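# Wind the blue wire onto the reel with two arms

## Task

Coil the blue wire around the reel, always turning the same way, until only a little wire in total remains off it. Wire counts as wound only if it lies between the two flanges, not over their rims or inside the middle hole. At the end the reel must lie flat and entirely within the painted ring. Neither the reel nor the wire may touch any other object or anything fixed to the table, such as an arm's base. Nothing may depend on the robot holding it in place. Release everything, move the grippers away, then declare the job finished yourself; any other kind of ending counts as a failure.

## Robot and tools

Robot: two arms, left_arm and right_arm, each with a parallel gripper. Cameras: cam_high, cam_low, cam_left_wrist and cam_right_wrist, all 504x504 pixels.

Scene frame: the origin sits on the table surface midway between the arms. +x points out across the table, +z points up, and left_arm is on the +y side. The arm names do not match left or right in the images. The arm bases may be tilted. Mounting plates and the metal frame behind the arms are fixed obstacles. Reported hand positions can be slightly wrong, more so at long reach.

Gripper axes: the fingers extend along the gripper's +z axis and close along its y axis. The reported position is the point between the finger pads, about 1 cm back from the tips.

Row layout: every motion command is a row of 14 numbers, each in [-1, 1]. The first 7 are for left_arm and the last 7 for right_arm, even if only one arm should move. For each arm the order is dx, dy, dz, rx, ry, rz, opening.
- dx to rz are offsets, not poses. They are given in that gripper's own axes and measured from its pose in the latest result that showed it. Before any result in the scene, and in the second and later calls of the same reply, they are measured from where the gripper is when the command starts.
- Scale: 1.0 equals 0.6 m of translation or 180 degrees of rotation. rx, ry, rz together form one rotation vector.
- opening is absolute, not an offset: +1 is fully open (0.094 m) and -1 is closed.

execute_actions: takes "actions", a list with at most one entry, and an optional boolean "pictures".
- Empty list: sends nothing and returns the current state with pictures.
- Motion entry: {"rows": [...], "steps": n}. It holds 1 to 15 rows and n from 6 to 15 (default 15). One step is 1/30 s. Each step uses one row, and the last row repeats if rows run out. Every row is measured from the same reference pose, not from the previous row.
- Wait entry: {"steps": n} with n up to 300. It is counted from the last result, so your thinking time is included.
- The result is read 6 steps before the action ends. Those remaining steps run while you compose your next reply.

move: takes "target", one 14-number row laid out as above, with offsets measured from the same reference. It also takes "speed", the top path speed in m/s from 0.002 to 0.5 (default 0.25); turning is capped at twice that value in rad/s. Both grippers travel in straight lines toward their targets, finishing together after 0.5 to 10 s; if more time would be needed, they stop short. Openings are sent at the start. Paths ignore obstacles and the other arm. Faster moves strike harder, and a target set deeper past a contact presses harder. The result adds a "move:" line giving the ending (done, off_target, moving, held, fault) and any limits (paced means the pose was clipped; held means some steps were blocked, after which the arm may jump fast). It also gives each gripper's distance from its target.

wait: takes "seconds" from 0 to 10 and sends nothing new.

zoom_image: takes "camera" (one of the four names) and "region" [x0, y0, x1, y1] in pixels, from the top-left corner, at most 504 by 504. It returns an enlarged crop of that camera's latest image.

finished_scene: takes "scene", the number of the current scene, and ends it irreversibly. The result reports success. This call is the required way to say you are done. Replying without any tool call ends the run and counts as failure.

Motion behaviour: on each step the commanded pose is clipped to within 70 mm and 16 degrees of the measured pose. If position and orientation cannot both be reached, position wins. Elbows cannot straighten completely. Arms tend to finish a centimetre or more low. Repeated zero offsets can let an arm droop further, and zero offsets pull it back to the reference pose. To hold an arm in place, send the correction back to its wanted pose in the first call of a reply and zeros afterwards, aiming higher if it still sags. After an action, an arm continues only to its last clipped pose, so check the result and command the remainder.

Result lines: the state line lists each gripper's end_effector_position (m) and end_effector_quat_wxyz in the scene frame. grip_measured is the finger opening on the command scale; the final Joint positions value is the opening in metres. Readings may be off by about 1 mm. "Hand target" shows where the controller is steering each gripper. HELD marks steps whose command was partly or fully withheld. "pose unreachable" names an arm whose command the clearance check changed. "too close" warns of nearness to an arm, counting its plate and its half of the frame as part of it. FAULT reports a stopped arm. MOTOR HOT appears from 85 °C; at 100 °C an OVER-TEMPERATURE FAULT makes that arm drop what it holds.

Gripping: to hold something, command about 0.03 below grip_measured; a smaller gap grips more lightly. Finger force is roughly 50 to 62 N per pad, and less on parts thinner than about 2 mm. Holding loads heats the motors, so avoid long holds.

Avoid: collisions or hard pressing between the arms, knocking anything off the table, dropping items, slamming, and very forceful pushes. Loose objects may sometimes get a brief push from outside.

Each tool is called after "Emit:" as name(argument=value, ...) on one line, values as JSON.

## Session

Emit:
execute_actions(actions=[])

Scene clock: 0.00 s of 4800.00 s.
left_arm: end_effector_position=(+0.2307, +0.1047, +0.2808) grip_measured=+1.000 end_effector_quat_wxyz=(-0.013, +0.135, +0.991, -0.015) | right_arm: end_effector_position=(+0.0970, -0.7657, +0.3815) grip_measured=+1.000 end_effector_quat_wxyz=(+0.286, +0.069, +0.847, -0.443)
Joint positions: left_arm=[-0.618  0.998  0.868 -1.455 -0.002 -0.339  0.094] | right_arm=[-1.398  1.202  0.962 -0.235 -0.468 -1.152  0.094]
Joint velocities: left_arm=[-0.015 -0.015 -0.002  0.012 -0.051 -0.007  0.   ] | right_arm=[-0.005 -0.015 -0.007  0.002 -0.051 -0.095  0.   ]
Hand target (left_arm): +0.237, +0.101, +0.291; -0.001, +0.134, +0.991, -0.021
Hand target (right_arm): +0.097, -0.772, +0.395; +0.286, +0.065, +0.841, -0.454

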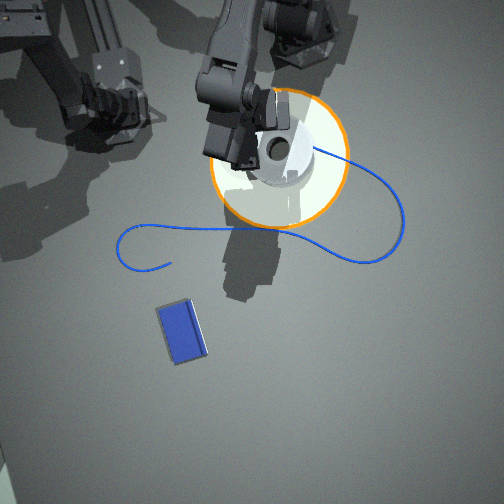

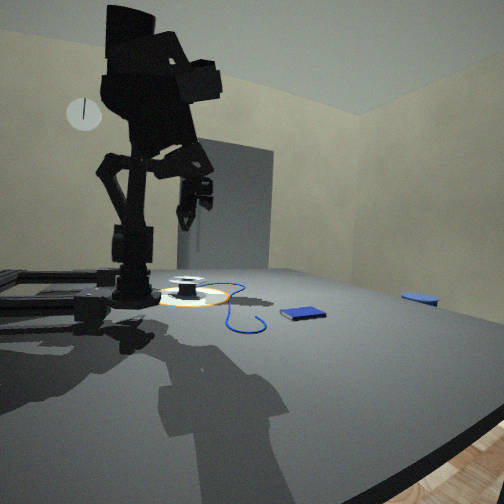

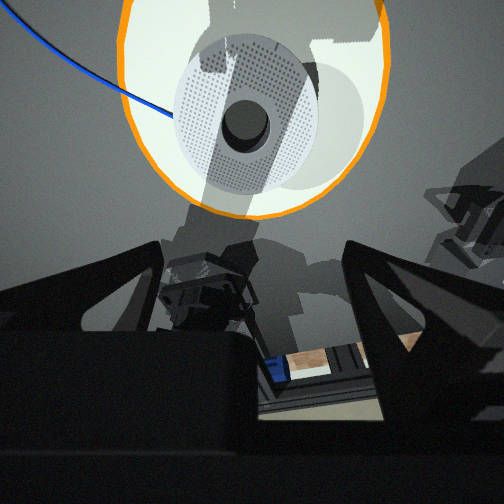

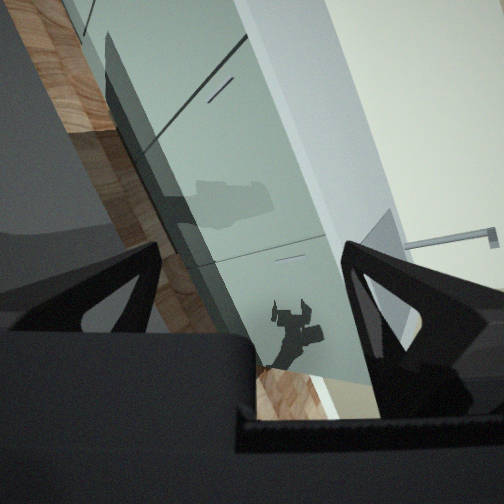

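Emit:
zoom_image(camera="cam_high", region=[200, 80, 360, 240])

Emit:
zoom_image(camera="cam_low", region=[140, 260, 280, 340])

Emit:
zoom_image(camera="cam_left_wrist", region=[110, 0, 400, 230])

Emit:
zoom_image(camera="cam_high", region=[100, 200, 260, 380])

Region (200, 80, 360, 240) of cam_high's 504x504 image, scaled by 3.150, with more detail than that image has.

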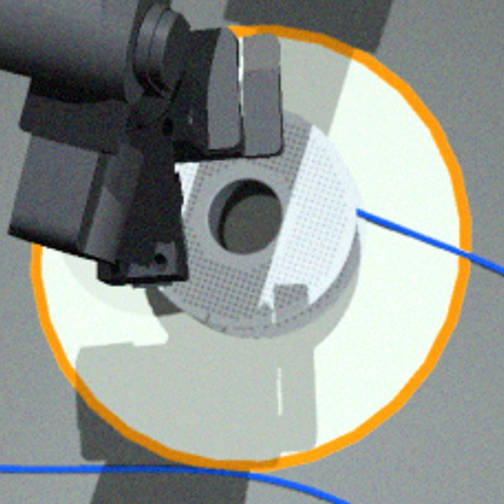

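Region (140, 260, 280, 340) of cam_low's 504x504 image, scaled by 3.600, with more detail than that image has; it fills the top 288 rows of this view, and the rest is white.

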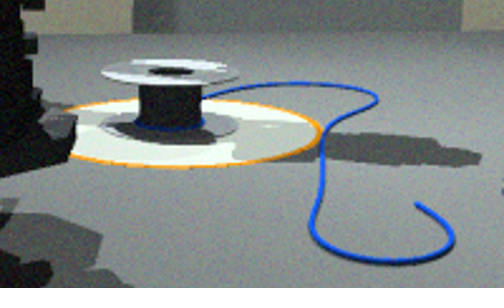

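Region (110, 0, 400, 230) of cam_left_wrist's 504x504 image, scaled by 1.738, with more detail than that image has; it fills the top 400 rows of this view, and the rest is white.

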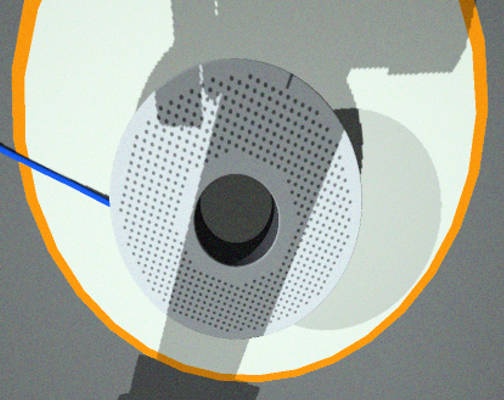

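Region (100, 200, 260, 380) of cam_high's 504x504 image, scaled by 2.800, with more detail than that image has.

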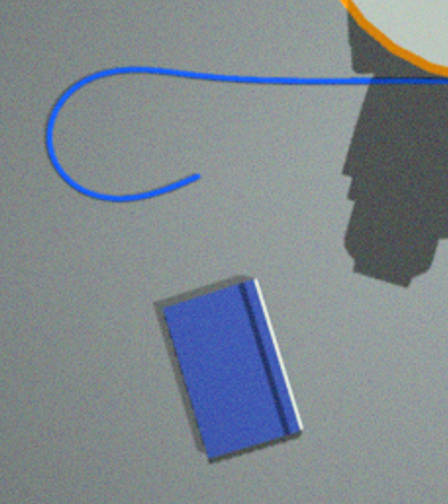

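Emit:
move(target=[-0.1153,-0.0492,0.3007,-0.0133,0.009,0.747,0.95, -0.1685,0.8338,-0.2588,-0.4838,-0.151,-0.3064,-0.2], speed=0.5)

Scene clock: 15.10 s of 4800.00 s.
left_arm: end_effector_position=(+0.2878, +0.0554, +0.1039) grip_measured=+0.952 end_effector_quat_wxyz=(+0.001, +0.963, +0.270, +0.002) | right_arm: end_effector_position=(+0.3114, -0.3248, +0.1558) grip_measured=-0.198 end_effector_quat_wxyz=(-0.223, +0.589, -0.761, -0.157)
Joint positions: left_arm=[-0.641  1.441  0.706 -0.838 -0.043  1.962  0.092] | right_arm=[-0.4    1.343  0.733 -1.107 -0.5   -1.963  0.038]
Joint velocities: left_arm=[ 0.005 -0.005 -0.027 -0.012 -0.022  0.037 -0.   ] | right_arm=[-0.005 -0.005 -0.002  0.002  0.037 -0.037 -0.   ]
Hand target (left_arm): +0.284, +0.053, +0.099; +0.000, +0.966, +0.259, -0.000
Hand target (right_arm): +0.315, -0.327, +0.157; +0.225, -0.586, +0.763, +0.154
Off the commanded pose (left_arm): 0.006 m, 1 deg.
Off the commanded pose (right_arm): 0.014 m, 2 deg.
Kept back: nothing.
After step 90, 9.00 s passed at rest.
move: off_target (right_arm)

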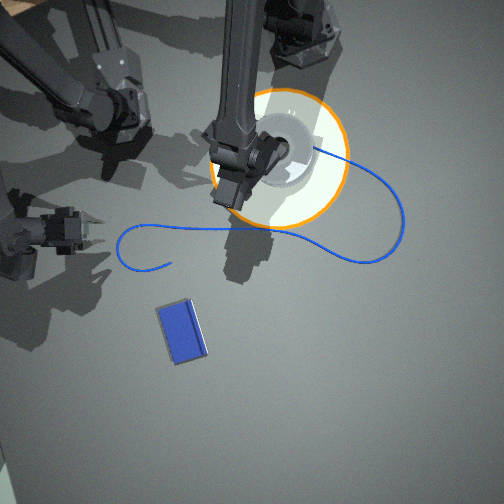

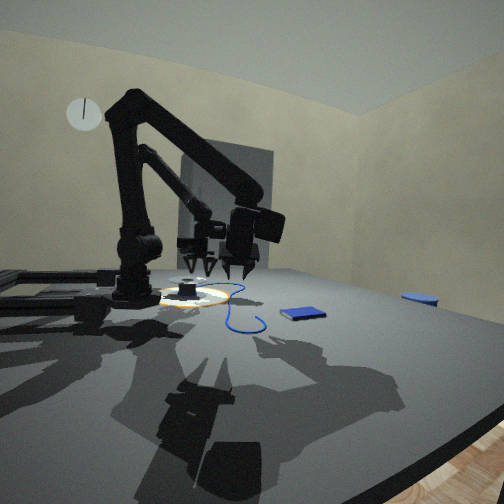

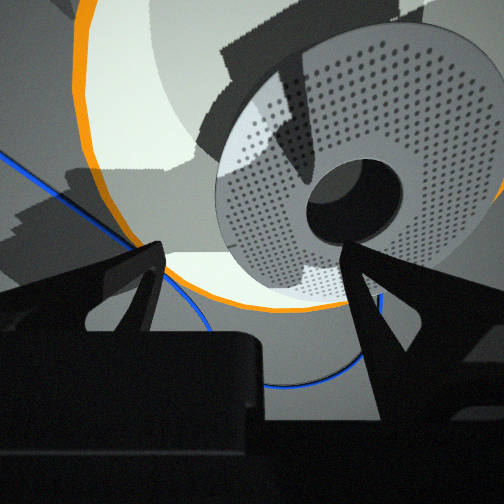

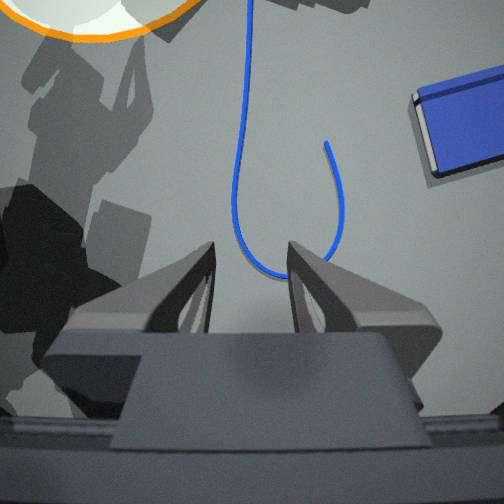

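Emit:
execute_actions(actions=[{"rows":[[-0.008,-0.004,0.008,0,0,0.008,0.95,0,0,0,0,0,0,-0.2],[-0.016,-0.008,0.016,0,0,0.016,0.95,0,0,0,0,0,0,-0.2],[-0.024,-0.012,0.024,0,0,0.024,0.95,0,0,0,0,0,0,-0.2],[-0.031,-0.016,0.032,0,0,0.028,0.95,0,0,0,0,0,0,-0.2],[-0.031,-0.016,0.04,0,0,0.028,0.95,0,0,0,0,0,0,-0.2],[-0.031,-0.016,0.048,0,0,0.028,0.95,0,0,0,0,0,0,-0.2],[-0.031,-0.016,0.056,0,0,0.028,0.95,0,0,0,0,0,0,-0.2],[-0.031,-0.016,0.064,0,0,0.028,0.95,0,0,0,0,0,0,-0.2],[-0.031,-0.016,0.071,0,0,0.028,0.95,0,0,0,0,0,0,-0.2],[-0.031,-0.016,0.077,0,0,0.028,0.95,0,0,0,0,0,0,-0.2],[-0.031,-0.016,0.08,0,0,0.028,0.85,0,0,0,0,0,0,-0.2],[-0.031,-0.016,0.08,0,0,0.028,0.75,0,0,0,0,0,0,-0.2],[-0.031,-0.016,0.08,0,0,0.028,0.65,0,0,0,0,0,0,-0.2],[-0.031,-0.016,0.08,0,0,0.028,0.55,0,0,0,0,0,0,-0.2],[-0.031,-0.016,0.08,0,0,0.028,0.45,0,0,0,0,0,0,-0.2]],"steps":15}])

Emit:
execute_actions(actions=[{"rows":[[0,0,0,0,0,0,0.38,0,0,0,0,0,0,-0.2],[0,0,0,0,0,0,0.31,0,0,0,0,0,0,-0.2],[0,0,0,0,0,0,0.25,0,0,0,0,0,0,-0.2],[0,0,0,0,0,0,0.2,0,0,0,0,0,0,-0.2],[0,0,0,0,0,0,0.16,0,0,0,0,0,0,-0.2],[0,0,0,0,0,0,0.13,0,0,0,0,0,0,-0.2]],"steps":7}])

Emit:
execute_actions(actions=[{"rows":[[0.004,0,0.001,0,0,-0.022,0.13,0,0,0,0,0,0,-0.2],[0.008,0,0.002,0,0,-0.044,0.13,0,0,0,0,0,0,-0.2],[0.013,-0.001,0.002,0,0,-0.067,0.13,0,0,0,0,0,0,-0.2],[0.02,-0.002,0.002,0,0,-0.086,0.13,0,0,0,0,0,0,-0.2],[0.024,-0.003,0.002,0,0,-0.1,0.13,0,0,0,0,0,0,-0.2],[0.028,-0.004,0.002,0,0,-0.114,0.13,0,0,0,0,0,0,-0.2],[0.031,-0.006,0.002,0,0,-0.128,0.13,0,0,0,0,0,0,-0.2],[0.035,-0.007,0.002,0,0,-0.142,0.13,0,0,0,0,0,0,-0.2],[0.039,-0.009,0.002,0,0,-0.156,0.13,0,0,0,0,0,0,-0.2],[0.042,-0.01,0.002,0,0,-0.169,0.13,0,0,0,0,0,0,-0.2],[0.046,-0.012,0.002,0,0,-0.183,0.13,0,0,0,0,0,0,-0.2],[0.049,-0.014,0.002,0,0,-0.197,0.13,0,0,0,0,0,0,-0.2],[0.053,-0.017,0.002,0,0,-0.211,0.13,0,0,0,0,0,0,-0.2],[0.056,-0.019,0.002,0,0,-0.225,0.13,0,0,0,0,0,0,-0.2],[0.059,-0.022,0.002,0,0,-0.239,0.13,0,0,0,0,0,0,-0.2]],"steps":15}])

Emit:
execute_actions(actions=[{"rows":[[0.02,-0.002,0.003,0,0,-0.086,0.13,0,0,0,0,0,0,-0.2],[0.024,-0.003,0.003,0,0,-0.1,0.13,0,0,0,0,0,0,-0.2],[0.028,-0.004,0.003,0,0,-0.114,0.13,0,0,0,0,0,0,-0.2],[0.031,-0.006,0.003,0,0,-0.128,0.13,0,0,0,0,0,0,-0.2],[0.035,-0.007,0.003,0,0,-0.142,0.13,0,0,0,0,0,0,-0.2],[0.039,-0.009,0.003,0,0,-0.156,0.13,0,0,0,0,0,0,-0.2],[0.042,-0.01,0.003,0,0,-0.169,0.13,0,0,0,0,0,0,-0.2],[0.046,-0.012,0.003,0,0,-0.183,0.13,0,0,0,0,0,0,-0.2],[0.049,-0.014,0.003,0,0,-0.197,0.13,0,0,0,0,0,0,-0.2],[0.053,-0.017,0.003,0,0,-0.211,0.13,0,0,0,0,0,0,-0.2],[0.056,-0.019,0.003,0,0,-0.225,0.13,0,0,0,0,0,0,-0.2],[0.059,-0.022,0.003,0,0,-0.239,0.13,0,0,0,0,0,0,-0.2],[0.062,-0.024,0.003,0,0,-0.253,0.13,0,0,0,0,0,0,-0.2],[0.065,-0.027,0.003,0,0,-0.267,0.13,0,0,0,0,0,0,-0.2],[0.068,-0.03,0.003,0,0,-0.281,0.13,0,0,0,0,0,0,-0.2]],"steps":15}])

Emit:
execute_actions(actions=[{"rows":[[0.02,-0.002,0.004,0,0,-0.086,0.13,0,0,0,0,0,0,-0.2],[0.024,-0.003,0.004,0,0,-0.1,0.13,0,0,0,0,0,0,-0.2],[0.028,-0.004,0.004,0,0,-0.114,0.13,0,0,0,0,0,0,-0.2],[0.031,-0.006,0.004,0,0,-0.128,0.13,0,0,0,0,0,0,-0.2],[0.035,-0.007,0.004,0,0,-0.142,0.13,0,0,0,0,0,0,-0.2],[0.039,-0.009,0.004,0,0,-0.156,0.13,0,0,0,0,0,0,-0.2],[0.042,-0.01,0.004,0,0,-0.169,0.13,0,0,0,0,0,0,-0.2],[0.046,-0.012,0.004,0,0,-0.183,0.13,0,0,0,0,0,0,-0.2],[0.049,-0.014,0.004,0,0,-0.197,0.13,0,0,0,0,0,0,-0.2],[0.053,-0.017,0.004,0,0,-0.211,0.13,0,0,0,0,0,0,-0.2],[0.056,-0.019,0.004,0,0,-0.225,0.13,0,0,0,0,0,0,-0.2],[0.059,-0.022,0.004,0,0,-0.239,0.13,0,0,0,0,0,0,-0.2],[0.062,-0.024,0.004,0,0,-0.253,0.13,0,0,0,0,0,0,-0.2],[0.065,-0.027,0.004,0,0,-0.267,0.13,0,0,0,0,0,0,-0.2],[0.068,-0.03,0.004,0,0,-0.281,0.13,0,0,0,0,0,0,-0.2]],"steps":15}])

Emit:
execute_actions(actions=[{"rows":[[0.02,-0.002,0.004,0,0,-0.086,0.13,0,0,0,0,0,0,-0.2],[0.024,-0.003,0.004,0,0,-0.1,0.13,0,0,0,0,0,0,-0.2],[0.028,-0.004,0.004,0,0,-0.114,0.13,0,0,0,0,0,0,-0.2],[0.031,-0.006,0.004,0,0,-0.128,0.13,0,0,0,0,0,0,-0.2],[0.035,-0.007,0.004,0,0,-0.142,0.13,0,0,0,0,0,0,-0.2],[0.039,-0.009,0.004,0,0,-0.156,0.13,0,0,0,0,0,0,-0.2],[0.042,-0.01,0.004,0,0,-0.169,0.13,0,0,0,0,0,0,-0.2],[0.046,-0.012,0.004,0,0,-0.183,0.13,0,0,0,0,0,0,-0.2],[0.049,-0.014,0.004,0,0,-0.197,0.13,0,0,0,0,0,0,-0.2],[0.053,-0.017,0.004,0,0,-0.211,0.13,0,0,0,0,0,0,-0.2],[0.056,-0.019,0.004,0,0,-0.225,0.13,0,0,0,0,0,0,-0.2],[0.059,-0.022,0.004,0,0,-0.239,0.13,0,0,0,0,0,0,-0.2],[0.062,-0.024,0.004,0,0,-0.253,0.13,0,0,0,0,0,0,-0.2],[0.065,-0.027,0.004,0,0,-0.267,0.13,0,0,0,0,0,0,-0.2],[0.068,-0.03,0.004,0,0,-0.281,0.13,0,0,0,0,0,0,-0.2]],"steps":15}])

Emit:
execute_actions(actions=[{"rows":[[0.02,-0.002,0.004,0,0,-0.086,0.13,0,0,0,0,0,0,-0.2],[0.024,-0.003,0.004,0,0,-0.1,0.13,0,0,0,0,0,0,-0.2],[0.028,-0.004,0.004,0,0,-0.114,0.13,0,0,0,0,0,0,-0.2],[0.031,-0.006,0.004,0,0,-0.128,0.13,0,0,0,0,0,0,-0.2],[0.035,-0.007,0.004,0,0,-0.142,0.13,0,0,0,0,0,0,-0.2],[0.039,-0.009,0.004,0,0,-0.156,0.13,0,0,0,0,0,0,-0.2],[0.042,-0.01,0.004,0,0,-0.169,0.13,0,0,0,0,0,0,-0.2],[0.046,-0.012,0.004,0,0,-0.183,0.13,0,0,0,0,0,0,-0.2],[0.049,-0.014,0.004,0,0,-0.197,0.13,0,0,0,0,0,0,-0.2],[0.053,-0.017,0.004,0,0,-0.211,0.13,0,0,0,0,0,0,-0.2],[0.056,-0.019,0.004,0,0,-0.225,0.13,0,0,0,0,0,0,-0.2],[0.059,-0.022,0.004,0,0,-0.239,0.13,0,0,0,0,0,0,-0.2],[0.062,-0.024,0.004,0,0,-0.253,0.13,0,0,0,0,0,0,-0.2],[0.065,-0.027,0.004,0,0,-0.267,0.13,0,0,0,0,0,0,-0.2],[0.068,-0.03,0.004,0,0,-0.281,0.13,0,0,0,0,0,0,-0.2]],"steps":15}])

Emit:
wait(seconds=0.3)

Scene clock: 19.43 s of 4800.00 s.
left_arm: end_effector_position=(+0.2688, +0.0576, +0.0773) grip_measured=+0.952 end_effector_quat_wxyz=(+0.002, +0.970, +0.241, +0.003) | right_arm: end_effector_position=(+0.3114, -0.3248, +0.1558) grip_measured=-0.198 end_effector_quat_wxyz=(-0.223, +0.589, -0.761, -0.157)
Joint positions: left_arm=[-0.668  1.464  0.632 -0.738 -0.043  1.995  0.092] | right_arm=[-0.4    1.343  0.733 -1.107 -0.5   -1.963  0.038]
Joint velocities: left_arm=[-0.044  0.337 -0.159  0.466  0.022  0.066  0.   ] | right_arm=[-0.015 -0.005 -0.012 -0.012 -0.022 -0.051 -0.   ]
Steps of this call (steps 1 to 90: nothing new was sent; then 1.03 s passed at rest; steps 91 to 99: the first 9 steps of this action). Readings (end_effector_position):
91: left_arm (+0.2875, +0.0556, +0.1035) | right_arm (+0.3114, -0.3248, +0.1558)
92: left_arm (+0.2871, +0.0557, +0.1026) | right_arm (+0.3114, -0.3248, +0.1558)
94: left_arm (+0.2833, +0.0563, +0.0975) | right_arm (+0.3114, -0.3248, +0.1558)
98: left_arm (+0.2700, +0.0578, +0.0818) | right_arm (+0.3114, -0.3248, +0.1558)
99: the state above

Scene clock: 19.67 s of 4800.00 s.
left_arm: end_effector_position=(+0.2683, +0.0568, +0.0579) grip_measured=+0.420 end_effector_quat_wxyz=(-0.002, +0.971, +0.238, -0.001) | right_arm: end_effector_position=(+0.3114, -0.3248, +0.1558) grip_measured=-0.198 end_effector_quat_wxyz=(-0.223, +0.589, -0.761, -0.157)
Joint positions: left_arm=[-0.669  1.524  0.623 -0.681 -0.043  2.001  0.067] | right_arm=[-0.4    1.343  0.733 -1.107 -0.5   -1.963  0.038]
Joint velocities: left_arm=[ 0.005 -0.005  0.002 -0.007  0.007 -0.037 -0.076] | right_arm=[-0.015 -0.005  0.007 -0.002  0.007 -0.007  0.   ]
Off your previous action's commanded pose (left_arm): 0.004 m, 1 deg at its last step (step 6 of this call).
Off your previous action's commanded pose (right_arm): 0.000 m, 0 deg at its last step (step 6 of this call).
Steps of this call (steps 1 to 6: the last 6 steps of your previous action; step 7: the first step of this action, its rows measured from where the robot was after step 6). Readings (end_effector_position):
6: left_arm (+0.2684, +0.0568, +0.0583) | right_arm (+0.3114, -0.3248, +0.1558)
7: the state above

Scene clock: 20.17 s of 4800.00 s.
left_arm: end_effector_position=(+0.2763, +0.0680, +0.0574) grip_measured=+0.145 end_effector_quat_wxyz=(-0.002, +0.928, +0.373, -0.003) | right_arm: end_effector_position=(+0.3114, -0.3248, +0.1558) grip_measured=-0.198 end_effector_quat_wxyz=(-0.223, +0.589, -0.761, -0.157)
Joint positions: left_arm=[-0.621  1.524  0.623 -0.68  -0.038  1.764  0.054] | right_arm=[-0.4    1.343  0.733 -1.107 -0.5   -1.963  0.038]
Joint velocities: left_arm=[ 0.269 -0.005 -0.012 -0.002 -0.051 -0.945  0.   ] | right_arm=[-0.005 -0.005 -0.002 -0.027  0.081  0.007  0.001]
Off your previous action's commanded pose (left_arm): 0.000 m, 0 deg at its last step (step 6 of this call).
Off your previous action's commanded pose (right_arm): 0.000 m, 0 deg at its last step (step 6 of this call).
Steps of this call (steps 1 to 6: the last 6 steps of your previous action; steps 7 to 15: the first 9 steps of this action, its rows measured from where the robot was after step 6). Readings (end_effector_position):
6: left_arm (+0.2683, +0.0567, +0.0579) | right_arm (+0.3114, -0.3248, +0.1558)
7: left_arm (+0.2683, +0.0567, +0.0579) | right_arm (+0.3114, -0.3248, +0.1558)
8: left_arm (+0.2684, +0.0568, +0.0579) | right_arm (+0.3114, -0.3248, +0.1558)
10: left_arm (+0.2691, +0.0578, +0.0579) | right_arm (+0.3114, -0.3248, +0.1558)
14: left_arm (+0.2747, +0.0657, +0.0575) | right_arm (+0.3114, -0.3248, +0.1558)
15: the state above

Scene clock: 20.67 s of 4800.00 s.
left_arm: end_effector_position=(+0.2958, +0.0989, +0.0575) grip_measured=+0.145 end_effector_quat_wxyz=(-0.001, +0.760, +0.650, -0.006) | right_arm: end_effector_position=(+0.3114, -0.3248, +0.1558) grip_measured=-0.198 end_effector_quat_wxyz=(-0.223, +0.589, -0.761, -0.157)
Joint positions: left_arm=[-0.498  1.518  0.623 -0.68  -0.031  1.236  0.054] | right_arm=[-0.4    1.343  0.733 -1.107 -0.5   -1.963  0.038]
Joint velocities: left_arm=[ 0.2   -0.034 -0.017 -0.017 -0.007 -1.033 -0.001] | right_arm=[-0.005  0.005 -0.012  0.007  0.081 -0.066  0.   ]
Off your previous action's commanded pose (left_arm): 0.010 m, 13 deg at its last step (step 6 of this call).
Off your previous action's commanded pose (right_arm): 0.000 m, 0 deg at its last step (step 6 of this call).
Steps of this call (steps 1 to 6: the last 6 steps of your previous action; steps 7 to 15: the first 9 steps of this action, its rows measured from where the robot was after step 6). Readings (end_effector_position):
6: left_arm (+0.2846, +0.0797, +0.0572) | right_arm (+0.3114, -0.3248, +0.1558)
7: left_arm (+0.2859, +0.0816, +0.0574) | right_arm (+0.3114, -0.3248, +0.1558)
8: left_arm (+0.2872, +0.0835, +0.0575) | right_arm (+0.3114, -0.3248, +0.1558)
10: left_arm (+0.2901, +0.0883, +0.0575) | right_arm (+0.3114, -0.3248, +0.1558)
14: left_arm (+0.2950, +0.0968, +0.0576) | right_arm (+0.3114, -0.3248, +0.1558)
15: the state above

Scene clock: 21.17 s of 4800.00 s.
left_arm: end_effector_position=(+0.2913, +0.1321, +0.0574) grip_measured=+0.144 end_effector_quat_wxyz=(-0.001, +0.506, +0.863, -0.008) | right_arm: end_effector_position=(+0.3114, -0.3248, +0.1558) grip_measured=-0.198 end_effector_quat_wxyz=(-0.223, +0.589, -0.761, -0.157)
Joint positions: left_arm=[-0.4    1.471  0.572 -0.672 -0.025  0.669  0.054] | right_arm=[-0.4    1.343  0.733 -1.107 -0.5   -1.963  0.038]
Joint velocities: left_arm=[ 0.142 -0.151 -0.149  0.012  0.007 -1.077 -0.001] | right_arm=[-0.015 -0.005 -0.007 -0.007  0.007 -0.066  0.001]
Off your previous action's commanded pose (left_arm): 0.012 m, 12 deg at its last step (step 6 of this call).
Off your previous action's commanded pose (right_arm): 0.000 m, 0 deg at its last step (step 6 of this call).
Steps of this call (steps 1 to 6: the last 6 steps of your previous action; steps 7 to 15: the first 9 steps of this action, its rows measured from where the robot was after step 6). Readings (end_effector_position):
6: left_arm (+0.2956, +0.1132, +0.0576) | right_arm (+0.3114, -0.3248, +0.1558)
7: left_arm (+0.2953, +0.1154, +0.0576) | right_arm (+0.3114, -0.3248, +0.1558)
8: left_arm (+0.2952, +0.1172, +0.0576) | right_arm (+0.3114, -0.3248, +0.1558)
10: left_arm (+0.2959, +0.1209, +0.0575) | right_arm (+0.3114, -0.3248, +0.1558)
14: left_arm (+0.2925, +0.1299, +0.0574) | right_arm (+0.3114, -0.3248, +0.1558)
15: the state above

Scene clock: 21.67 s of 4800.00 s.
left_arm: end_effector_position=(+0.2645, +0.1529, +0.0572) grip_measured=+0.144 end_effector_quat_wxyz=(-0.003, +0.205, +0.979, -0.011) | right_arm: end_effector_position=(+0.3114, -0.3248, +0.1558) grip_measured=-0.198 end_effector_quat_wxyz=(-0.223, +0.589, -0.761, -0.157)
Joint positions: left_arm=[-0.361  1.388  0.485 -0.664 -0.018  0.06   0.054] | right_arm=[-0.4    1.343  0.733 -1.107 -0.5   -1.963  0.038]
Joint velocities: left_arm=[ 0.015 -0.22  -0.173 -0.002 -0.051 -1.223 -0.001] | right_arm=[-0.005  0.015 -0.007  0.007 -0.007 -0.007 -0.001]
Off your previous action's commanded pose (left_arm): 0.012 m, 13 deg at its last step (step 6 of this call).
Off your previous action's commanded pose (right_arm): 0.000 m, 0 deg at its last step (step 6 of this call).
Steps of this call (steps 1 to 6: the last 6 steps of your previous action; steps 7 to 15: the first 9 steps of this action, its rows measured from where the robot was after step 6). Readings (end_effector_position):
6: left_arm (+0.2814, +0.1437, +0.0574) | right_arm (+0.3114, -0.3248, +0.1558)
7: left_arm (+0.2794, +0.1450, +0.0574) | right_arm (+0.3114, -0.3248, +0.1558)
8: left_arm (+0.2779, +0.1460, +0.0574) | right_arm (+0.3114, -0.3248, +0.1558)
10: left_arm (+0.2753, +0.1479, +0.0573) | right_arm (+0.3114, -0.3248, +0.1558)
14: left_arm (+0.2670, +0.1518, +0.0573) | right_arm (+0.3114, -0.3248, +0.1558)
15: the state above

Scene clock: 22.17 s of 4800.00 s.
left_arm: end_effector_position=(+0.2327, +0.1576, +0.0572) grip_measured=+0.144 end_effector_quat_wxyz=(-0.008, -0.126, +0.992, -0.018) | right_arm: end_effector_position=(+0.3114, -0.3248, +0.1558) grip_measured=-0.198 end_effector_quat_wxyz=(-0.223, +0.589, -0.761, -0.157)
Joint positions: left_arm=[-0.377  1.299  0.401 -0.664 -0.001 -0.621  0.054] | right_arm=[-0.4    1.343  0.733 -1.107 -0.5   -1.963  0.038]
Joint velocities: left_arm=[-0.2   -0.19  -0.144  0.002 -0.022 -1.341  0.   ] | right_arm=[ 0.005 -0.015  0.012  0.007  0.051  0.007 -0.001]
Off your previous action's commanded pose (left_arm): 0.011 m, 13 deg at its last step (step 6 of this call).
Off your previous action's commanded pose (right_arm): 0.000 m, 0 deg at its last step (step 6 of this call).
Steps of this call (steps 1 to 6: the last 6 steps of your previous action; steps 7 to 15: the first 9 steps of this action, its rows measured from where the robot was after step 6). Readings (end_effector_position):
6: left_arm (+0.2505, +0.1572, +0.0572) | right_arm (+0.3114, -0.3248, +0.1558)
7: left_arm (+0.2481, +0.1574, +0.0572) | right_arm (+0.3114, -0.3248, +0.1558)
8: left_arm (+0.2462, +0.1576, +0.0573) | right_arm (+0.3114, -0.3248, +0.1558)
10: left_arm (+0.2429, +0.1585, +0.0572) | right_arm (+0.3114, -0.3248, +0.1558)
14: left_arm (+0.2350, +0.1584, +0.0571) | right_arm (+0.3114, -0.3248, +0.1558)
15: the state above

Scene clock: 22.67 s of 4800.00 s.
left_arm: end_effector_position=(+0.2145, +0.1456, +0.0574) grip_measured=+0.144 end_effector_quat_wxyz=(-0.015, -0.325, +0.945, -0.023) | right_arm: end_effector_position=(+0.3114, -0.3248, +0.1558) grip_measured=-0.198 end_effector_quat_wxyz=(-0.223, +0.589, -0.761, -0.157)
Joint positions: left_arm=[-0.45   1.262  0.368 -0.664  0.012 -1.104  0.054] | right_arm=[-0.4    1.343  0.733 -1.107 -0.5   -1.963  0.038]
Joint velocities: left_arm=[-0.005 -0.015 -0.007 -0.007  0.051 -0.125 -0.001] | right_arm=[ 0.005 -0.005 -0.012 -0.007  0.007 -0.022 -0.   ]
Hand target (left_arm): +0.208, +0.147, +0.055; -0.019, -0.344, +0.939, -0.019
Hand target (right_arm): +0.311, -0.325, +0.156; +0.223, -0.589, +0.761, +0.157
Off the commanded pose (left_arm): 0.007 m, 4 deg.
Off the commanded pose (right_arm): 0.000 m, 0 deg.
Kept back: nothing.
Steps of this call (steps 1 to 6: the last 6 steps of your previous action; steps 7 to 15: nothing new was sent). Readings (end_effector_position):
1: left_arm (+0.2302, +0.1567, +0.0571) | right_arm (+0.3114, -0.3248, +0.1558)
2: left_arm (+0.2278, +0.1555, +0.0572) | right_arm (+0.3114, -0.3248, +0.1558)
4: left_arm (+0.2233, +0.1529, +0.0572) | right_arm (+0.3114, -0.3248, +0.1558)
8: left_arm (+0.2159, +0.1473, +0.0573) | right_arm (+0.3114, -0.3248, +0.1558)
15: the state above

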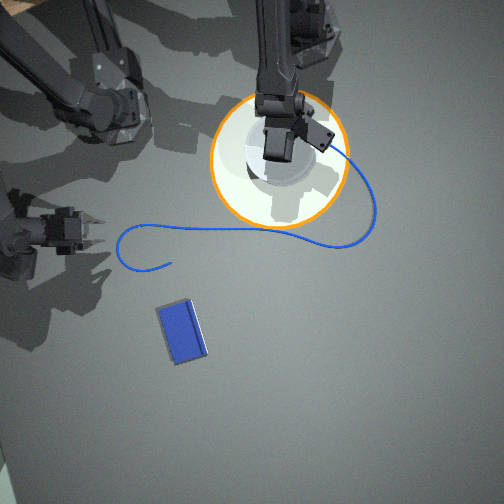

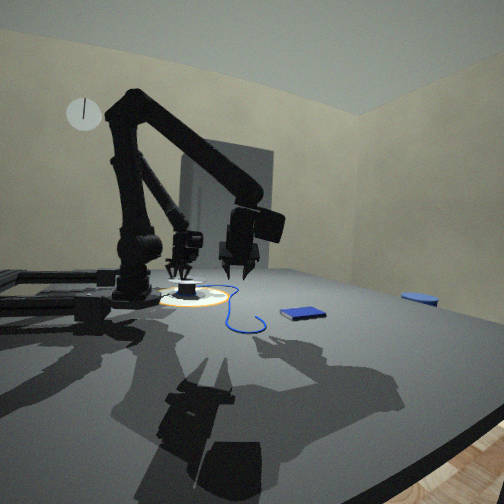

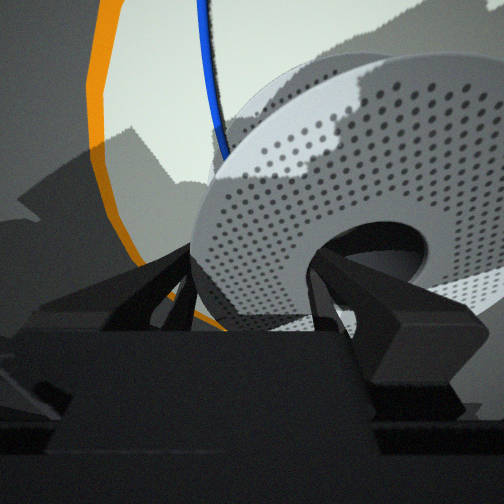

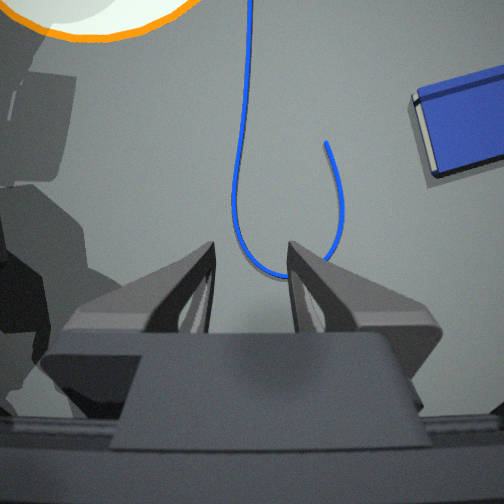

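Emit:
zoom_image(camera="cam_low", region=[150, 260, 250, 320])

Emit:
zoom_image(camera="cam_high", region=[220, 80, 390, 250])

Region (150, 260, 250, 320) of cam_low's 504x504 image, scaled by 5.040, with more detail than that image has; it fills the top 302 rows of this view, and the rest is white.

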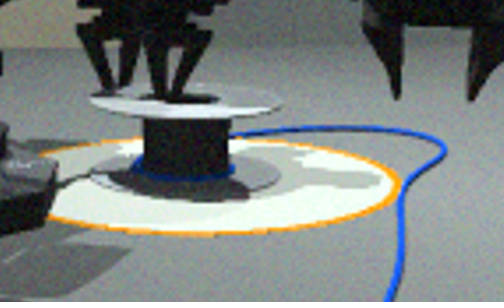

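Region (220, 80, 390, 250) of cam_high's 504x504 image, scaled by 2.965, with more detail than that image has.

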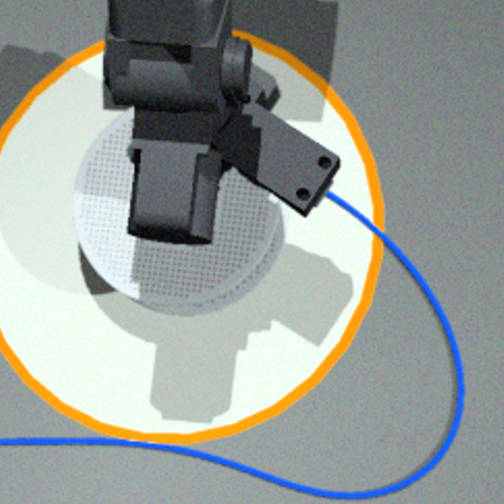

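Emit:
execute_actions(actions=[{"rows":[[0.008,0,0.002,0,0,-0.033,0.12,0,0,0,0,0,0,-0.2],[0.013,-0.001,0.002,0,0,-0.056,0.12,0,0,0,0,0,0,-0.2],[0.02,-0.002,0.002,0,-0.002,-0.078,0.12,0,0,0,0,0,0,-0.2],[0.024,-0.003,0.002,0,-0.004,-0.097,0.12,0,0,0,0,0,0,-0.2],[0.028,-0.004,0.002,0,-0.004,-0.111,0.12,0,0,0,0,0,0,-0.2],[0.031,-0.006,0.002,0,-0.004,-0.125,0.12,0,0,0,0,0,0,-0.2],[0.035,-0.007,0.002,0,-0.004,-0.139,0.12,0,0,0,0,0,0,-0.2],[0.039,-0.009,0.002,0,-0.004,-0.153,0.12,0,0,0,0,0,0,-0.2],[0.042,-0.01,0.002,0,-0.004,-0.167,0.12,0,0,0,0,0,0,-0.2],[0.046,-0.012,0.002,0,-0.004,-0.181,0.12,0,0,0,0,0,0,-0.2],[0.049,-0.014,0.002,0,-0.004,-0.194,0.12,0,0,0,0,0,0,-0.2],[0.053,-0.017,0.002,0,-0.004,-0.206,0.12,0,0,0,0,0,0,-0.2],[0.054,-0.018,0.002,0,-0.004,-0.214,0.12,0,0,0,0,0,0,-0.2],[0.055,-0.018,0.002,0,-0.004,-0.219,0.12,0,0,0,0,0,0,-0.2],[0.056,-0.019,0.002,0,-0.004,-0.222,0.12,0,0,0,0,0,0,-0.2]],"steps":15}])

Emit:
execute_actions(actions=[{"rows":[[0,0,0,0,0,0,0.4,0,0,0,0,0,0,-0.2],[-0.006,0,0,0,0,0.03,0.7,0,0,0,0,0,0,-0.2],[-0.012,-0.003,-0.001,0.001,0,0.06,0.95,0,0,0,0,0,0,-0.2],[-0.019,-0.006,-0.002,0.002,0,0.083,0.95,0,0,0,0,0,0,-0.2],[-0.022,-0.009,-0.002,0.002,0,0.1,0.95,0,0,0,0,0,0,-0.2],[-0.026,-0.012,-0.003,0.003,0,0.114,0.95,0,0,0,0,0,0,-0.2],[-0.028,-0.016,-0.004,0.004,0,0.128,0.95,0,0,0,0,0,0,-0.2],[-0.031,-0.018,-0.005,0.005,0,0.142,0.95,0,0,0,0,0,0,-0.2],[-0.035,-0.022,-0.006,0.006,0,0.156,0.95,0,0,0,0,0,0,-0.2],[-0.037,-0.025,-0.006,0.006,0,0.169,0.95,0,0,0,0,0,0,-0.2],[-0.041,-0.029,-0.007,0.007,0,0.183,0.95,0,0,0,0,0,0,-0.2],[-0.043,-0.033,-0.008,0.008,0,0.197,0.95,0,0,0,0,0,0,-0.2],[-0.047,-0.036,-0.008,0.008,0,0.211,0.95,0,0,0,0,0,0,-0.2],[-0.05,-0.038,-0.008,0.008,0,0.225,0.95,0,0,0,0,0,0,-0.2],[-0.053,-0.041,-0.008,0.008,0,0.239,0.95,0,0,0,0,0,0,-0.2]],"steps":15}])

Emit:
execute_actions(actions=[{"rows":[[-0.027,-0.021,-0.008,0.006,-0.005,0.086,0.95,0,0,0,0,0,0,-0.2],[-0.031,-0.022,-0.008,0.006,-0.005,0.1,0.95,0,0,0,0,0,0,-0.2],[-0.035,-0.023,-0.008,0.006,-0.005,0.114,0.95,0,0,0,0,0,0,-0.2],[-0.038,-0.025,-0.008,0.006,-0.005,0.128,0.95,0,0,0,0,0,0,-0.2],[-0.042,-0.026,-0.008,0.006,-0.005,0.142,0.95,0,0,0,0,0,0,-0.2],[-0.046,-0.028,-0.008,0.006,-0.005,0.156,0.95,0,0,0,0,0,0,-0.2],[-0.049,-0.029,-0.008,0.006,-0.005,0.169,0.95,0,0,0,0,0,0,-0.2],[-0.053,-0.031,-0.008,0.006,-0.005,0.183,0.95,0,0,0,0,0,0,-0.2],[-0.056,-0.033,-0.008,0.006,-0.005,0.197,0.95,0,0,0,0,0,0,-0.2],[-0.06,-0.036,-0.008,0.006,-0.005,0.211,0.95,0,0,0,0,0,0,-0.2],[-0.063,-0.038,-0.008,0.006,-0.005,0.225,0.95,0,0,0,0,0,0,-0.2],[-0.066,-0.041,-0.008,0.006,-0.005,0.239,0.95,0,0,0,0,0,0,-0.2],[-0.069,-0.043,-0.008,0.006,-0.005,0.253,0.95,0,0,0,0,0,0,-0.2],[-0.072,-0.046,-0.008,0.006,-0.005,0.267,0.95,0,0,0,0,0,0,-0.2],[-0.075,-0.049,-0.008,0.006,-0.005,0.281,0.95,0,0,0,0,0,0,-0.2]],"steps":15}])

Emit:
execute_actions(actions=[{"rows":[[-0.038,-0.01,-0.008,0.001,-0.008,0.086,0.95,0,0,0,0,0,0,-0.2],[-0.042,-0.011,-0.008,0.001,-0.008,0.1,0.95,0,0,0,0,0,0,-0.2],[-0.046,-0.012,-0.008,0.001,-0.008,0.114,0.95,0,0,0,0,0,0,-0.2],[-0.049,-0.014,-0.008,0.001,-0.008,0.128,0.95,0,0,0,0,0,0,-0.2],[-0.053,-0.015,-0.008,0.001,-0.008,0.142,0.95,0,0,0,0,0,0,-0.2],[-0.057,-0.017,-0.008,0.001,-0.008,0.156,0.95,0,0,0,0,0,0,-0.2],[-0.06,-0.018,-0.008,0.001,-0.008,0.169,0.95,0,0,0,0,0,0,-0.2],[-0.064,-0.02,-0.008,0.001,-0.008,0.183,0.95,0,0,0,0,0,0,-0.2],[-0.067,-0.022,-0.008,0.001,-0.008,0.197,0.95,0,0,0,0,0,0,-0.2],[-0.071,-0.025,-0.008,0.001,-0.008,0.211,0.95,0,0,0,0,0,0,-0.2],[-0.074,-0.027,-0.008,0.001,-0.008,0.225,0.95,0,0,0,0,0,0,-0.2],[-0.077,-0.03,-0.008,0.001,-0.008,0.239,0.95,0,0,0,0,0,0,-0.2],[-0.08,-0.032,-0.008,0.001,-0.008,0.253,0.95,0,0,0,0,0,0,-0.2],[-0.083,-0.035,-0.008,0.001,-0.008,0.267,0.95,0,0,0,0,0,0,-0.2],[-0.086,-0.038,-0.008,0.001,-0.008,0.281,0.95,0,0,0,0,0,0,-0.2]],"steps":15}])

Emit:
execute_actions(actions=[{"rows":[[-0.039,0.002,-0.008,-0.004,-0.007,0.086,0.95,0,0,0,0,0,0,-0.2],[-0.043,0.001,-0.008,-0.004,-0.007,0.1,0.95,0,0,0,0,0,0,-0.2],[-0.047,0,-0.008,-0.004,-0.007,0.114,0.95,0,0,0,0,0,0,-0.2],[-0.05,-0.002,-0.008,-0.004,-0.007,0.128,0.95,0,0,0,0,0,0,-0.2],[-0.054,-0.003,-0.008,-0.004,-0.007,0.142,0.95,0,0,0,0,0,0,-0.2],[-0.058,-0.005,-0.008,-0.004,-0.007,0.156,0.95,0,0,0,0,0,0,-0.2],[-0.061,-0.006,-0.008,-0.004,-0.007,0.169,0.95,0,0,0,0,0,0,-0.2],[-0.065,-0.008,-0.008,-0.004,-0.007,0.183,0.95,0,0,0,0,0,0,-0.2],[-0.068,-0.01,-0.008,-0.004,-0.007,0.197,0.95,0,0,0,0,0,0,-0.2],[-0.072,-0.013,-0.008,-0.004,-0.007,0.211,0.95,0,0,0,0,0,0,-0.2],[-0.075,-0.015,-0.008,-0.004,-0.007,0.225,0.95,0,0,0,0,0,0,-0.2],[-0.078,-0.018,-0.008,-0.004,-0.007,0.239,0.95,0,0,0,0,0,0,-0.2],[-0.081,-0.02,-0.008,-0.004,-0.007,0.253,0.95,0,0,0,0,0,0,-0.2],[-0.084,-0.023,-0.008,-0.004,-0.007,0.267,0.95,0,0,0,0,0,0,-0.2],[-0.087,-0.026,-0.008,-0.004,-0.007,0.281,0.95,0,0,0,0,0,0,-0.2]],"steps":15}])

Emit:
execute_actions(actions=[{"rows":[[-0.033,0.013,-0.008,-0.007,-0.003,0.086,0.95,0,0,0,0,0,0,-0.2],[-0.037,0.012,-0.008,-0.007,-0.003,0.1,0.95,0,0,0,0,0,0,-0.2],[-0.041,0.011,-0.008,-0.007,-0.003,0.114,0.95,0,0,0,0,0,0,-0.2],[-0.044,0.009,-0.008,-0.007,-0.003,0.128,0.95,0,0,0,0,0,0,-0.2],[-0.048,0.008,-0.008,-0.007,-0.003,0.142,0.95,0,0,0,0,0,0,-0.2],[-0.052,0.006,-0.008,-0.007,-0.003,0.156,0.95,0,0,0,0,0,0,-0.2],[-0.055,0.005,-0.008,-0.007,-0.003,0.169,0.95,0,0,0,0,0,0,-0.2],[-0.059,0.003,-0.008,-0.007,-0.003,0.183,0.95,0,0,0,0,0,0,-0.2],[-0.062,0.001,-0.008,-0.007,-0.003,0.197,0.95,0,0,0,0,0,0,-0.2],[-0.066,-0.002,-0.008,-0.007,-0.003,0.211,0.95,0,0,0,0,0,0,-0.2],[-0.069,-0.004,-0.008,-0.007,-0.003,0.225,0.95,0,0,0,0,0,0,-0.2],[-0.072,-0.007,-0.008,-0.007,-0.003,0.239,0.95,0,0,0,0,0,0,-0.2],[-0.075,-0.009,-0.008,-0.007,-0.003,0.253,0.95,0,0,0,0,0,0,-0.2],[-0.078,-0.012,-0.008,-0.007,-0.003,0.267,0.95,0,0,0,0,0,0,-0.2],[-0.081,-0.015,-0.008,-0.007,-0.003,0.281,0.95,0,0,0,0,0,0,-0.2]],"steps":15}])

Emit:
execute_actions(actions=[{"rows":[[-0.024,0.018,-0.008,-0.008,0,0.086,0.95,0,0,0,0,0,0,-0.2],[-0.028,0.017,-0.008,-0.008,0,0.1,0.95,0,0,0,0,0,0,-0.2],[-0.032,0.016,-0.008,-0.008,0,0.114,0.95,0,0,0,0,0,0,-0.2],[-0.035,0.014,-0.008,-0.008,0,0.128,0.95,0,0,0,0,0,0,-0.2],[-0.039,0.011,-0.007,-0.007,0,0.142,0.95,0,0,0,0,0,0,-0.2],[-0.042,0.007,-0.006,-0.006,0,0.156,0.95,0,0,0,0,0,0,-0.2],[-0.045,0.004,-0.006,-0.006,0,0.169,0.95,0,0,0,0,0,0,-0.2],[-0.048,-0.001,-0.004,-0.004,0,0.183,0.95,0,0,0,0,0,0,-0.2],[-0.051,-0.006,-0.003,-0.003,0,0.197,0.95,0,0,0,0,0,0,-0.2],[-0.054,-0.011,-0.002,-0.002,0,0.211,0.95,0,0,0,0,0,0,-0.2],[-0.057,-0.015,-0.002,-0.002,0,0.225,0.95,0,0,0,0,0,0,-0.2],[-0.059,-0.02,-0.001,-0.001,0,0.236,0.95,0,0,0,0,0,0,-0.2],[-0.062,-0.024,0,0,0,0.243,0.95,0,0,0,0,0,0,-0.2],[-0.064,-0.026,0,0,0,0.248,0.95,0,0,0,0,0,0,-0.2],[-0.065,-0.027,0,0,0,0.25,0.95,0,0,0,0,0,0,-0.2]],"steps":15}])

Emit:
wait(seconds=0.3)

Scene clock: 30.37 s of 4800.00 s.
left_arm: end_effector_position=(+0.2076, +0.1291, +0.0588) grip_measured=+0.137 end_effector_quat_wxyz=(-0.020, -0.461, +0.887, -0.025) | right_arm: end_effector_position=(+0.3114, -0.3248, +0.1558) grip_measured=-0.198 end_effector_quat_wxyz=(-0.223, +0.589, -0.761, -0.157)
Joint positions: left_arm=[-0.527  1.259  0.368 -0.659  0.02  -1.476  0.053] | right_arm=[-0.4    1.343  0.733 -1.107 -0.5   -1.963  0.038]
Joint velocities: left_arm=[-0.347 -0.024  0.002  0.012 -0.037 -1.429  0.   ] | right_arm=[ 0.015 -0.005  0.002 -0.017 -0.022 -0.007 -0.001]
Steps of this call (steps 1 to 90: nothing new was sent; then 4.40 s passed at rest; steps 91 to 99: the first 9 steps of this action). Readings (end_effector_position):
91: left_arm (+0.2145, +0.1452, +0.0574) | right_arm (+0.3114, -0.3248, +0.1558)
92: left_arm (+0.2143, +0.1443, +0.0574) | right_arm (+0.3114, -0.3248, +0.1558)
94: left_arm (+0.2134, +0.1408, +0.0578) | right_arm (+0.3114, -0.3248, +0.1558)
98: left_arm (+0.2087, +0.1315, +0.0586) | right_arm (+0.3114, -0.3248, +0.1558)
99: the state above

Scene clock: 30.87 s of 4800.00 s.
left_arm: end_effector_position=(+0.2089, +0.1299, +0.0587) grip_measured=+0.948 end_effector_quat_wxyz=(-0.008, -0.437, +0.899, -0.021) | right_arm: end_effector_position=(+0.3114, -0.3248, +0.1558) grip_measured=-0.198 end_effector_quat_wxyz=(-0.223, +0.589, -0.761, -0.157)
Joint positions: left_arm=[-0.54   1.258  0.367 -0.655 -0.005 -1.436  0.092] | right_arm=[-0.4    1.343  0.733 -1.107 -0.5   -1.963  0.038]
Joint velocities: left_arm=[ 0.298 -0.015 -0.017 -0.027 -0.037  1.458 -0.   ] | right_arm=[-0.024  0.005 -0.022 -0.012 -0.095 -0.022  0.001]
Off your previous action's commanded pose (left_arm): 0.006 m, 11 deg at its last step (step 6 of this call).
Off your previous action's commanded pose (right_arm): 0.000 m, 0 deg at its last step (step 6 of this call).
Steps of this call (steps 1 to 6: the last 6 steps of your previous action; steps 7 to 15: the first 9 steps of this action, its rows measured from where the robot was after step 6). Readings (end_effector_position):
6: left_arm (+0.2012, +0.1170, +0.0595) | right_arm (+0.3114, -0.3248, +0.1558)
7: left_arm (+0.2006, +0.1162, +0.0596) | right_arm (+0.3114, -0.3248, +0.1558)
8: left_arm (+0.2005, +0.1164, +0.0595) | right_arm (+0.3114, -0.3248, +0.1558)
10: left_arm (+0.2021, +0.1191, +0.0592) | right_arm (+0.3114, -0.3248, +0.1558)
14: left_arm (+0.2077, +0.1279, +0.0588) | right_arm (+0.3114, -0.3248, +0.1558)
15: the state above

Scene clock: 31.37 s of 4800.00 s.
left_arm: end_effector_position=(+0.2243, +0.1518, +0.0562) grip_measured=+0.948 end_effector_quat_wxyz=(+0.002, -0.128, +0.992, -0.008) | right_arm: end_effector_position=(+0.3114, -0.3248, +0.1558) grip_measured=-0.198 end_effector_quat_wxyz=(-0.223, +0.589, -0.761, -0.157)
Joint positions: left_arm=[-0.438  1.284  0.382 -0.655 -0.03  -0.686  0.092] | right_arm=[-0.4    1.343  0.733 -1.107 -0.5   -1.963  0.038]
Joint velocities: left_arm=[ 0.181  0.161  0.159  0.002  0.007  1.487 -0.   ] | right_arm=[-0.005 -0.005 -0.012 -0.027 -0.022 -0.037  0.   ]
Off your previous action's commanded pose (left_arm): 0.022 m, 13 deg at its last step (step 6 of this call).
Off your previous action's commanded pose (right_arm): 0.000 m, 0 deg at its last step (step 6 of this call).
Steps of this call (steps 1 to 6: the last 6 steps of your previous action; steps 7 to 15: the first 9 steps of this action, its rows measured from where the robot was after step 6). Readings (end_effector_position):
6: left_arm (+0.2146, +0.1406, +0.0581) | right_arm (+0.3114, -0.3248, +0.1558)
7: left_arm (+0.2160, +0.1438, +0.0577) | right_arm (+0.3114, -0.3248, +0.1558)
8: left_arm (+0.2169, +0.1460, +0.0574) | right_arm (+0.3114, -0.3248, +0.1558)
10: left_arm (+0.2175, +0.1480, +0.0569) | right_arm (+0.3114, -0.3248, +0.1558)
14: left_arm (+0.2219, +0.1512, +0.0561) | right_arm (+0.3114, -0.3248, +0.1558)
15: the state above

Scene clock: 31.87 s of 4800.00 s.
left_arm: end_effector_position=(+0.2568, +0.1486, +0.0577) grip_measured=+0.948 end_effector_quat_wxyz=(+0.006, +0.202, +0.979, +0.002) | right_arm: end_effector_position=(+0.3114, -0.3248, +0.1558) grip_measured=-0.198 end_effector_quat_wxyz=(-0.223, +0.589, -0.761, -0.157)
Joint positions: left_arm=[-0.407  1.365  0.462 -0.653 -0.046  0.009  0.092] | right_arm=[-0.4    1.343  0.733 -1.107 -0.5   -1.963  0.038]
Joint velocities: left_arm=[-0.015  0.181  0.168  0.012 -0.037  1.311  0.   ] | right_arm=[-0.015 -0.005 -0.002  0.002 -0.022  0.007 -0.   ]
Off your previous action's commanded pose (left_arm): 0.028 m, 13 deg at its last step (step 6 of this call).
Off your previous action's commanded pose (right_arm): 0.000 m, 0 deg at its last step (step 6 of this call).
Steps of this call (steps 1 to 6: the last 6 steps of your previous action; steps 7 to 15: the first 9 steps of this action, its rows measured from where the robot was after step 6). Readings (end_effector_position):
6: left_arm (+0.2411, +0.1515, +0.0577) | right_arm (+0.3114, -0.3248, +0.1558)
7: left_arm (+0.2437, +0.1523, +0.0577) | right_arm (+0.3114, -0.3248, +0.1558)
8: left_arm (+0.2457, +0.1526, +0.0578) | right_arm (+0.3114, -0.3248, +0.1558)
10: left_arm (+0.2481, +0.1522, +0.0576) | right_arm (+0.3114, -0.3248, +0.1558)
14: left_arm (+0.2547, +0.1495, +0.0576) | right_arm (+0.3114, -0.3248, +0.1558)
15: the state above

Scene clock: 32.37 s of 4800.00 s.
left_arm: end_effector_position=(+0.2795, +0.1278, +0.0580) grip_measured=+0.948 end_effector_quat_wxyz=(+0.006, +0.510, +0.860, +0.009) | right_arm: end_effector_position=(+0.3114, -0.3248, +0.1558) grip_measured=-0.198 end_effector_quat_wxyz=(-0.223, +0.589, -0.761, -0.157)
Joint positions: left_arm=[-0.451  1.439  0.537 -0.653 -0.057  0.628  0.092] | right_arm=[-0.4    1.343  0.733 -1.107 -0.5   -1.963  0.038]
Joint velocities: left_arm=[-0.132  0.151  0.125 -0.022  0.066  1.15  -0.001] | right_arm=[ 0.005 -0.005 -0.002 -0.002  0.007  0.037  0.   ]
Off your previous action's commanded pose (left_arm): 0.027 m, 13 deg at its last step (step 6 of this call).
Off your previous action's commanded pose (right_arm): 0.000 m, 0 deg at its last step (step 6 of this call).
Steps of this call (steps 1 to 6: the last 6 steps of your previous action; steps 7 to 15: the first 9 steps of this action, its rows measured from where the robot was after step 6). Readings (end_effector_position):
6: left_arm (+0.2699, +0.1428, +0.0577) | right_arm (+0.3114, -0.3248, +0.1558)
7: left_arm (+0.2721, +0.1426, +0.0577) | right_arm (+0.3114, -0.3248, +0.1558)
8: left_arm (+0.2735, +0.1418, +0.0578) | right_arm (+0.3114, -0.3248, +0.1558)
10: left_arm (+0.2750, +0.1382, +0.0579) | right_arm (+0.3114, -0.3248, +0.1558)
14: left_arm (+0.2784, +0.1297, +0.0580) | right_arm (+0.3114, -0.3248, +0.1558)
15: the state above

Scene clock: 32.87 s of 4800.00 s.
left_arm: end_effector_position=(+0.2797, +0.0958, +0.0576) grip_measured=+0.948 end_effector_quat_wxyz=(+0.002, +0.766, +0.642, +0.016) | right_arm: end_effector_position=(+0.3114, -0.3248, +0.1558) grip_measured=-0.198 end_effector_quat_wxyz=(-0.223, +0.589, -0.761, -0.157)
Joint positions: left_arm=[-0.556  1.481  0.576 -0.653 -0.07   1.2    0.092] | right_arm=[-0.4    1.343  0.733 -1.107 -0.5   -1.963  0.038]
Joint velocities: left_arm=[-0.171  0.063  0.046  0.002 -0.007  1.077  0.   ] | right_arm=[-0.005  0.005  0.012 -0.002  0.022 -0.007 -0.001]
Off your previous action's commanded pose (left_arm): 0.025 m, 12 deg at its last step (step 6 of this call).
Off your previous action's commanded pose (right_arm): 0.000 m, 0 deg at its last step (step 6 of this call).
Steps of this call (steps 1 to 6: the last 6 steps of your previous action; steps 7 to 15: the first 9 steps of this action, its rows measured from where the robot was after step 6). Readings (end_effector_position):
6: left_arm (+0.2842, +0.1154, +0.0574) | right_arm (+0.3114, -0.3248, +0.1558)
7: left_arm (+0.2848, +0.1138, +0.0574) | right_arm (+0.3114, -0.3248, +0.1558)
8: left_arm (+0.2846, +0.1120, +0.0575) | right_arm (+0.3114, -0.3248, +0.1558)
10: left_arm (+0.2827, +0.1068, +0.0577) | right_arm (+0.3114, -0.3248, +0.1558)
14: left_arm (+0.2801, +0.0977, +0.0578) | right_arm (+0.3114, -0.3248, +0.1558)
15: the state above

Scene clock: 33.37 s of 4800.00 s.
left_arm: end_effector_position=(+0.2627, +0.0641, +0.0582) grip_measured=+0.948 end_effector_quat_wxyz=(-0.002, +0.936, +0.351, +0.021) | right_arm: end_effector_position=(+0.3114, -0.3248, +0.1558) grip_measured=-0.198 end_effector_quat_wxyz=(-0.223, +0.589, -0.761, -0.157)
Joint positions: left_arm=[-0.681  1.491  0.584 -0.653 -0.078  1.753  0.092] | right_arm=[-0.4    1.343  0.733 -1.107 -0.5   -1.963  0.038]
Joint velocities: left_arm=[-0.21  -0.015 -0.007 -0.002  0.022  1.062 -0.001] | right_arm=[-0.005 -0.005  0.002 -0.007  0.037 -0.007 -0.   ]
Off your previous action's commanded pose (left_arm): 0.022 m, 12 deg at its last step (step 6 of this call).
Off your previous action's commanded pose (right_arm): 0.000 m, 0 deg at its last step (step 6 of this call).
Steps of this call (steps 1 to 6: the last 6 steps of your previous action; steps 7 to 15: the first 9 steps of this action, its rows measured from where the robot was after step 6). Readings (end_effector_position):
6: left_arm (+0.2755, +0.0838, +0.0570) | right_arm (+0.3114, -0.3248, +0.1558)
7: left_arm (+0.2748, +0.0821, +0.0572) | right_arm (+0.3114, -0.3248, +0.1558)
8: left_arm (+0.2735, +0.0800, +0.0574) | right_arm (+0.3114, -0.3248, +0.1558)
10: left_arm (+0.2700, +0.0746, +0.0576) | right_arm (+0.3114, -0.3248, +0.1558)
14: left_arm (+0.2639, +0.0658, +0.0581) | right_arm (+0.3114, -0.3248, +0.1558)
15: the state above

Scene clock: 33.87 s of 4800.00 s.
left_arm: end_effector_position=(+0.2484, +0.0565, +0.0558) grip_measured=+0.949 end_effector_quat_wxyz=(-0.008, +0.981, +0.192, +0.016) | right_arm: end_effector_position=(+0.3114, -0.3248, +0.1558) grip_measured=-0.198 end_effector_quat_wxyz=(-0.223, +0.589, -0.761, -0.157)
Joint positions: left_arm=[-0.731  1.491  0.571 -0.653 -0.076  2.033  0.092] | right_arm=[-0.4    1.343  0.733 -1.107 -0.5   -1.963  0.038]
Joint velocities: left_arm=[-0.015 -0.015  0.012  0.007 -0.007  0.095 -0.   ] | right_arm=[-0.015 -0.005 -0.002 -0.002 -0.022 -0.007 -0.   ]
Hand target (left_arm): +0.244, +0.056, +0.056; -0.007, +0.984, +0.177, +0.016
Hand target (right_arm): +0.311, -0.325, +0.156; +0.223, -0.589, +0.761, +0.157
Off the commanded pose (left_arm): 0.004 m, 2 deg.
Off the commanded pose (right_arm): 0.000 m, 0 deg.
Kept back: nothing.
Steps of this call (steps 1 to 6: the last 6 steps of your previous action; steps 7 to 15: nothing new was sent). Readings (end_effector_position):
1: left_arm (+0.2615, +0.0625, +0.0582) | right_arm (+0.3114, -0.3248, +0.1558)
2: left_arm (+0.2603, +0.0609, +0.0583) | right_arm (+0.3114, -0.3248, +0.1558)
4: left_arm (+0.2570, +0.0583, +0.0580) | right_arm (+0.3114, -0.3248, +0.1558)
8: left_arm (+0.2493, +0.0563, +0.0562) | right_arm (+0.3114, -0.3248, +0.1558)
15: the state above

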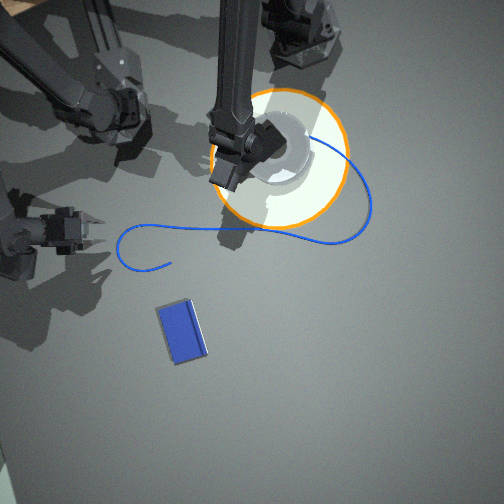

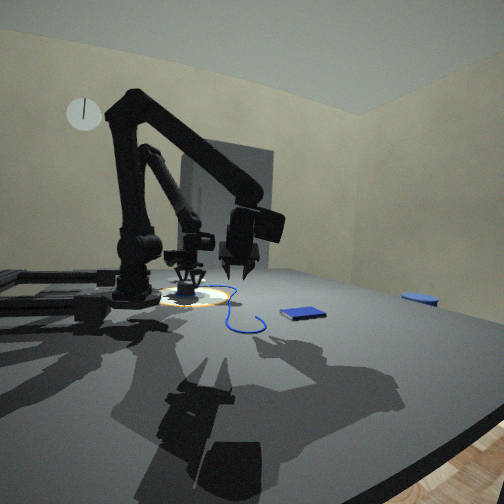

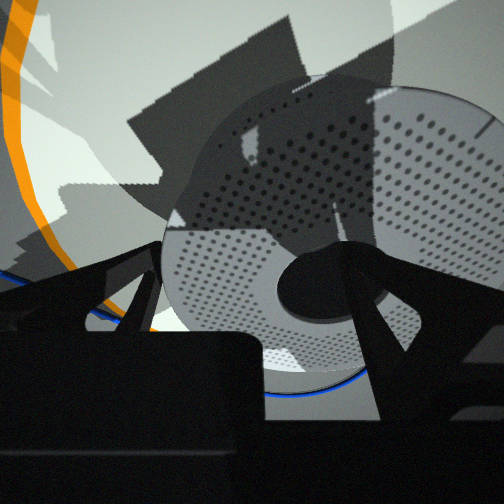

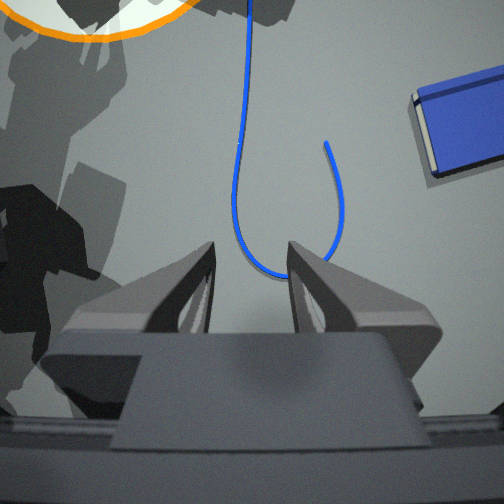

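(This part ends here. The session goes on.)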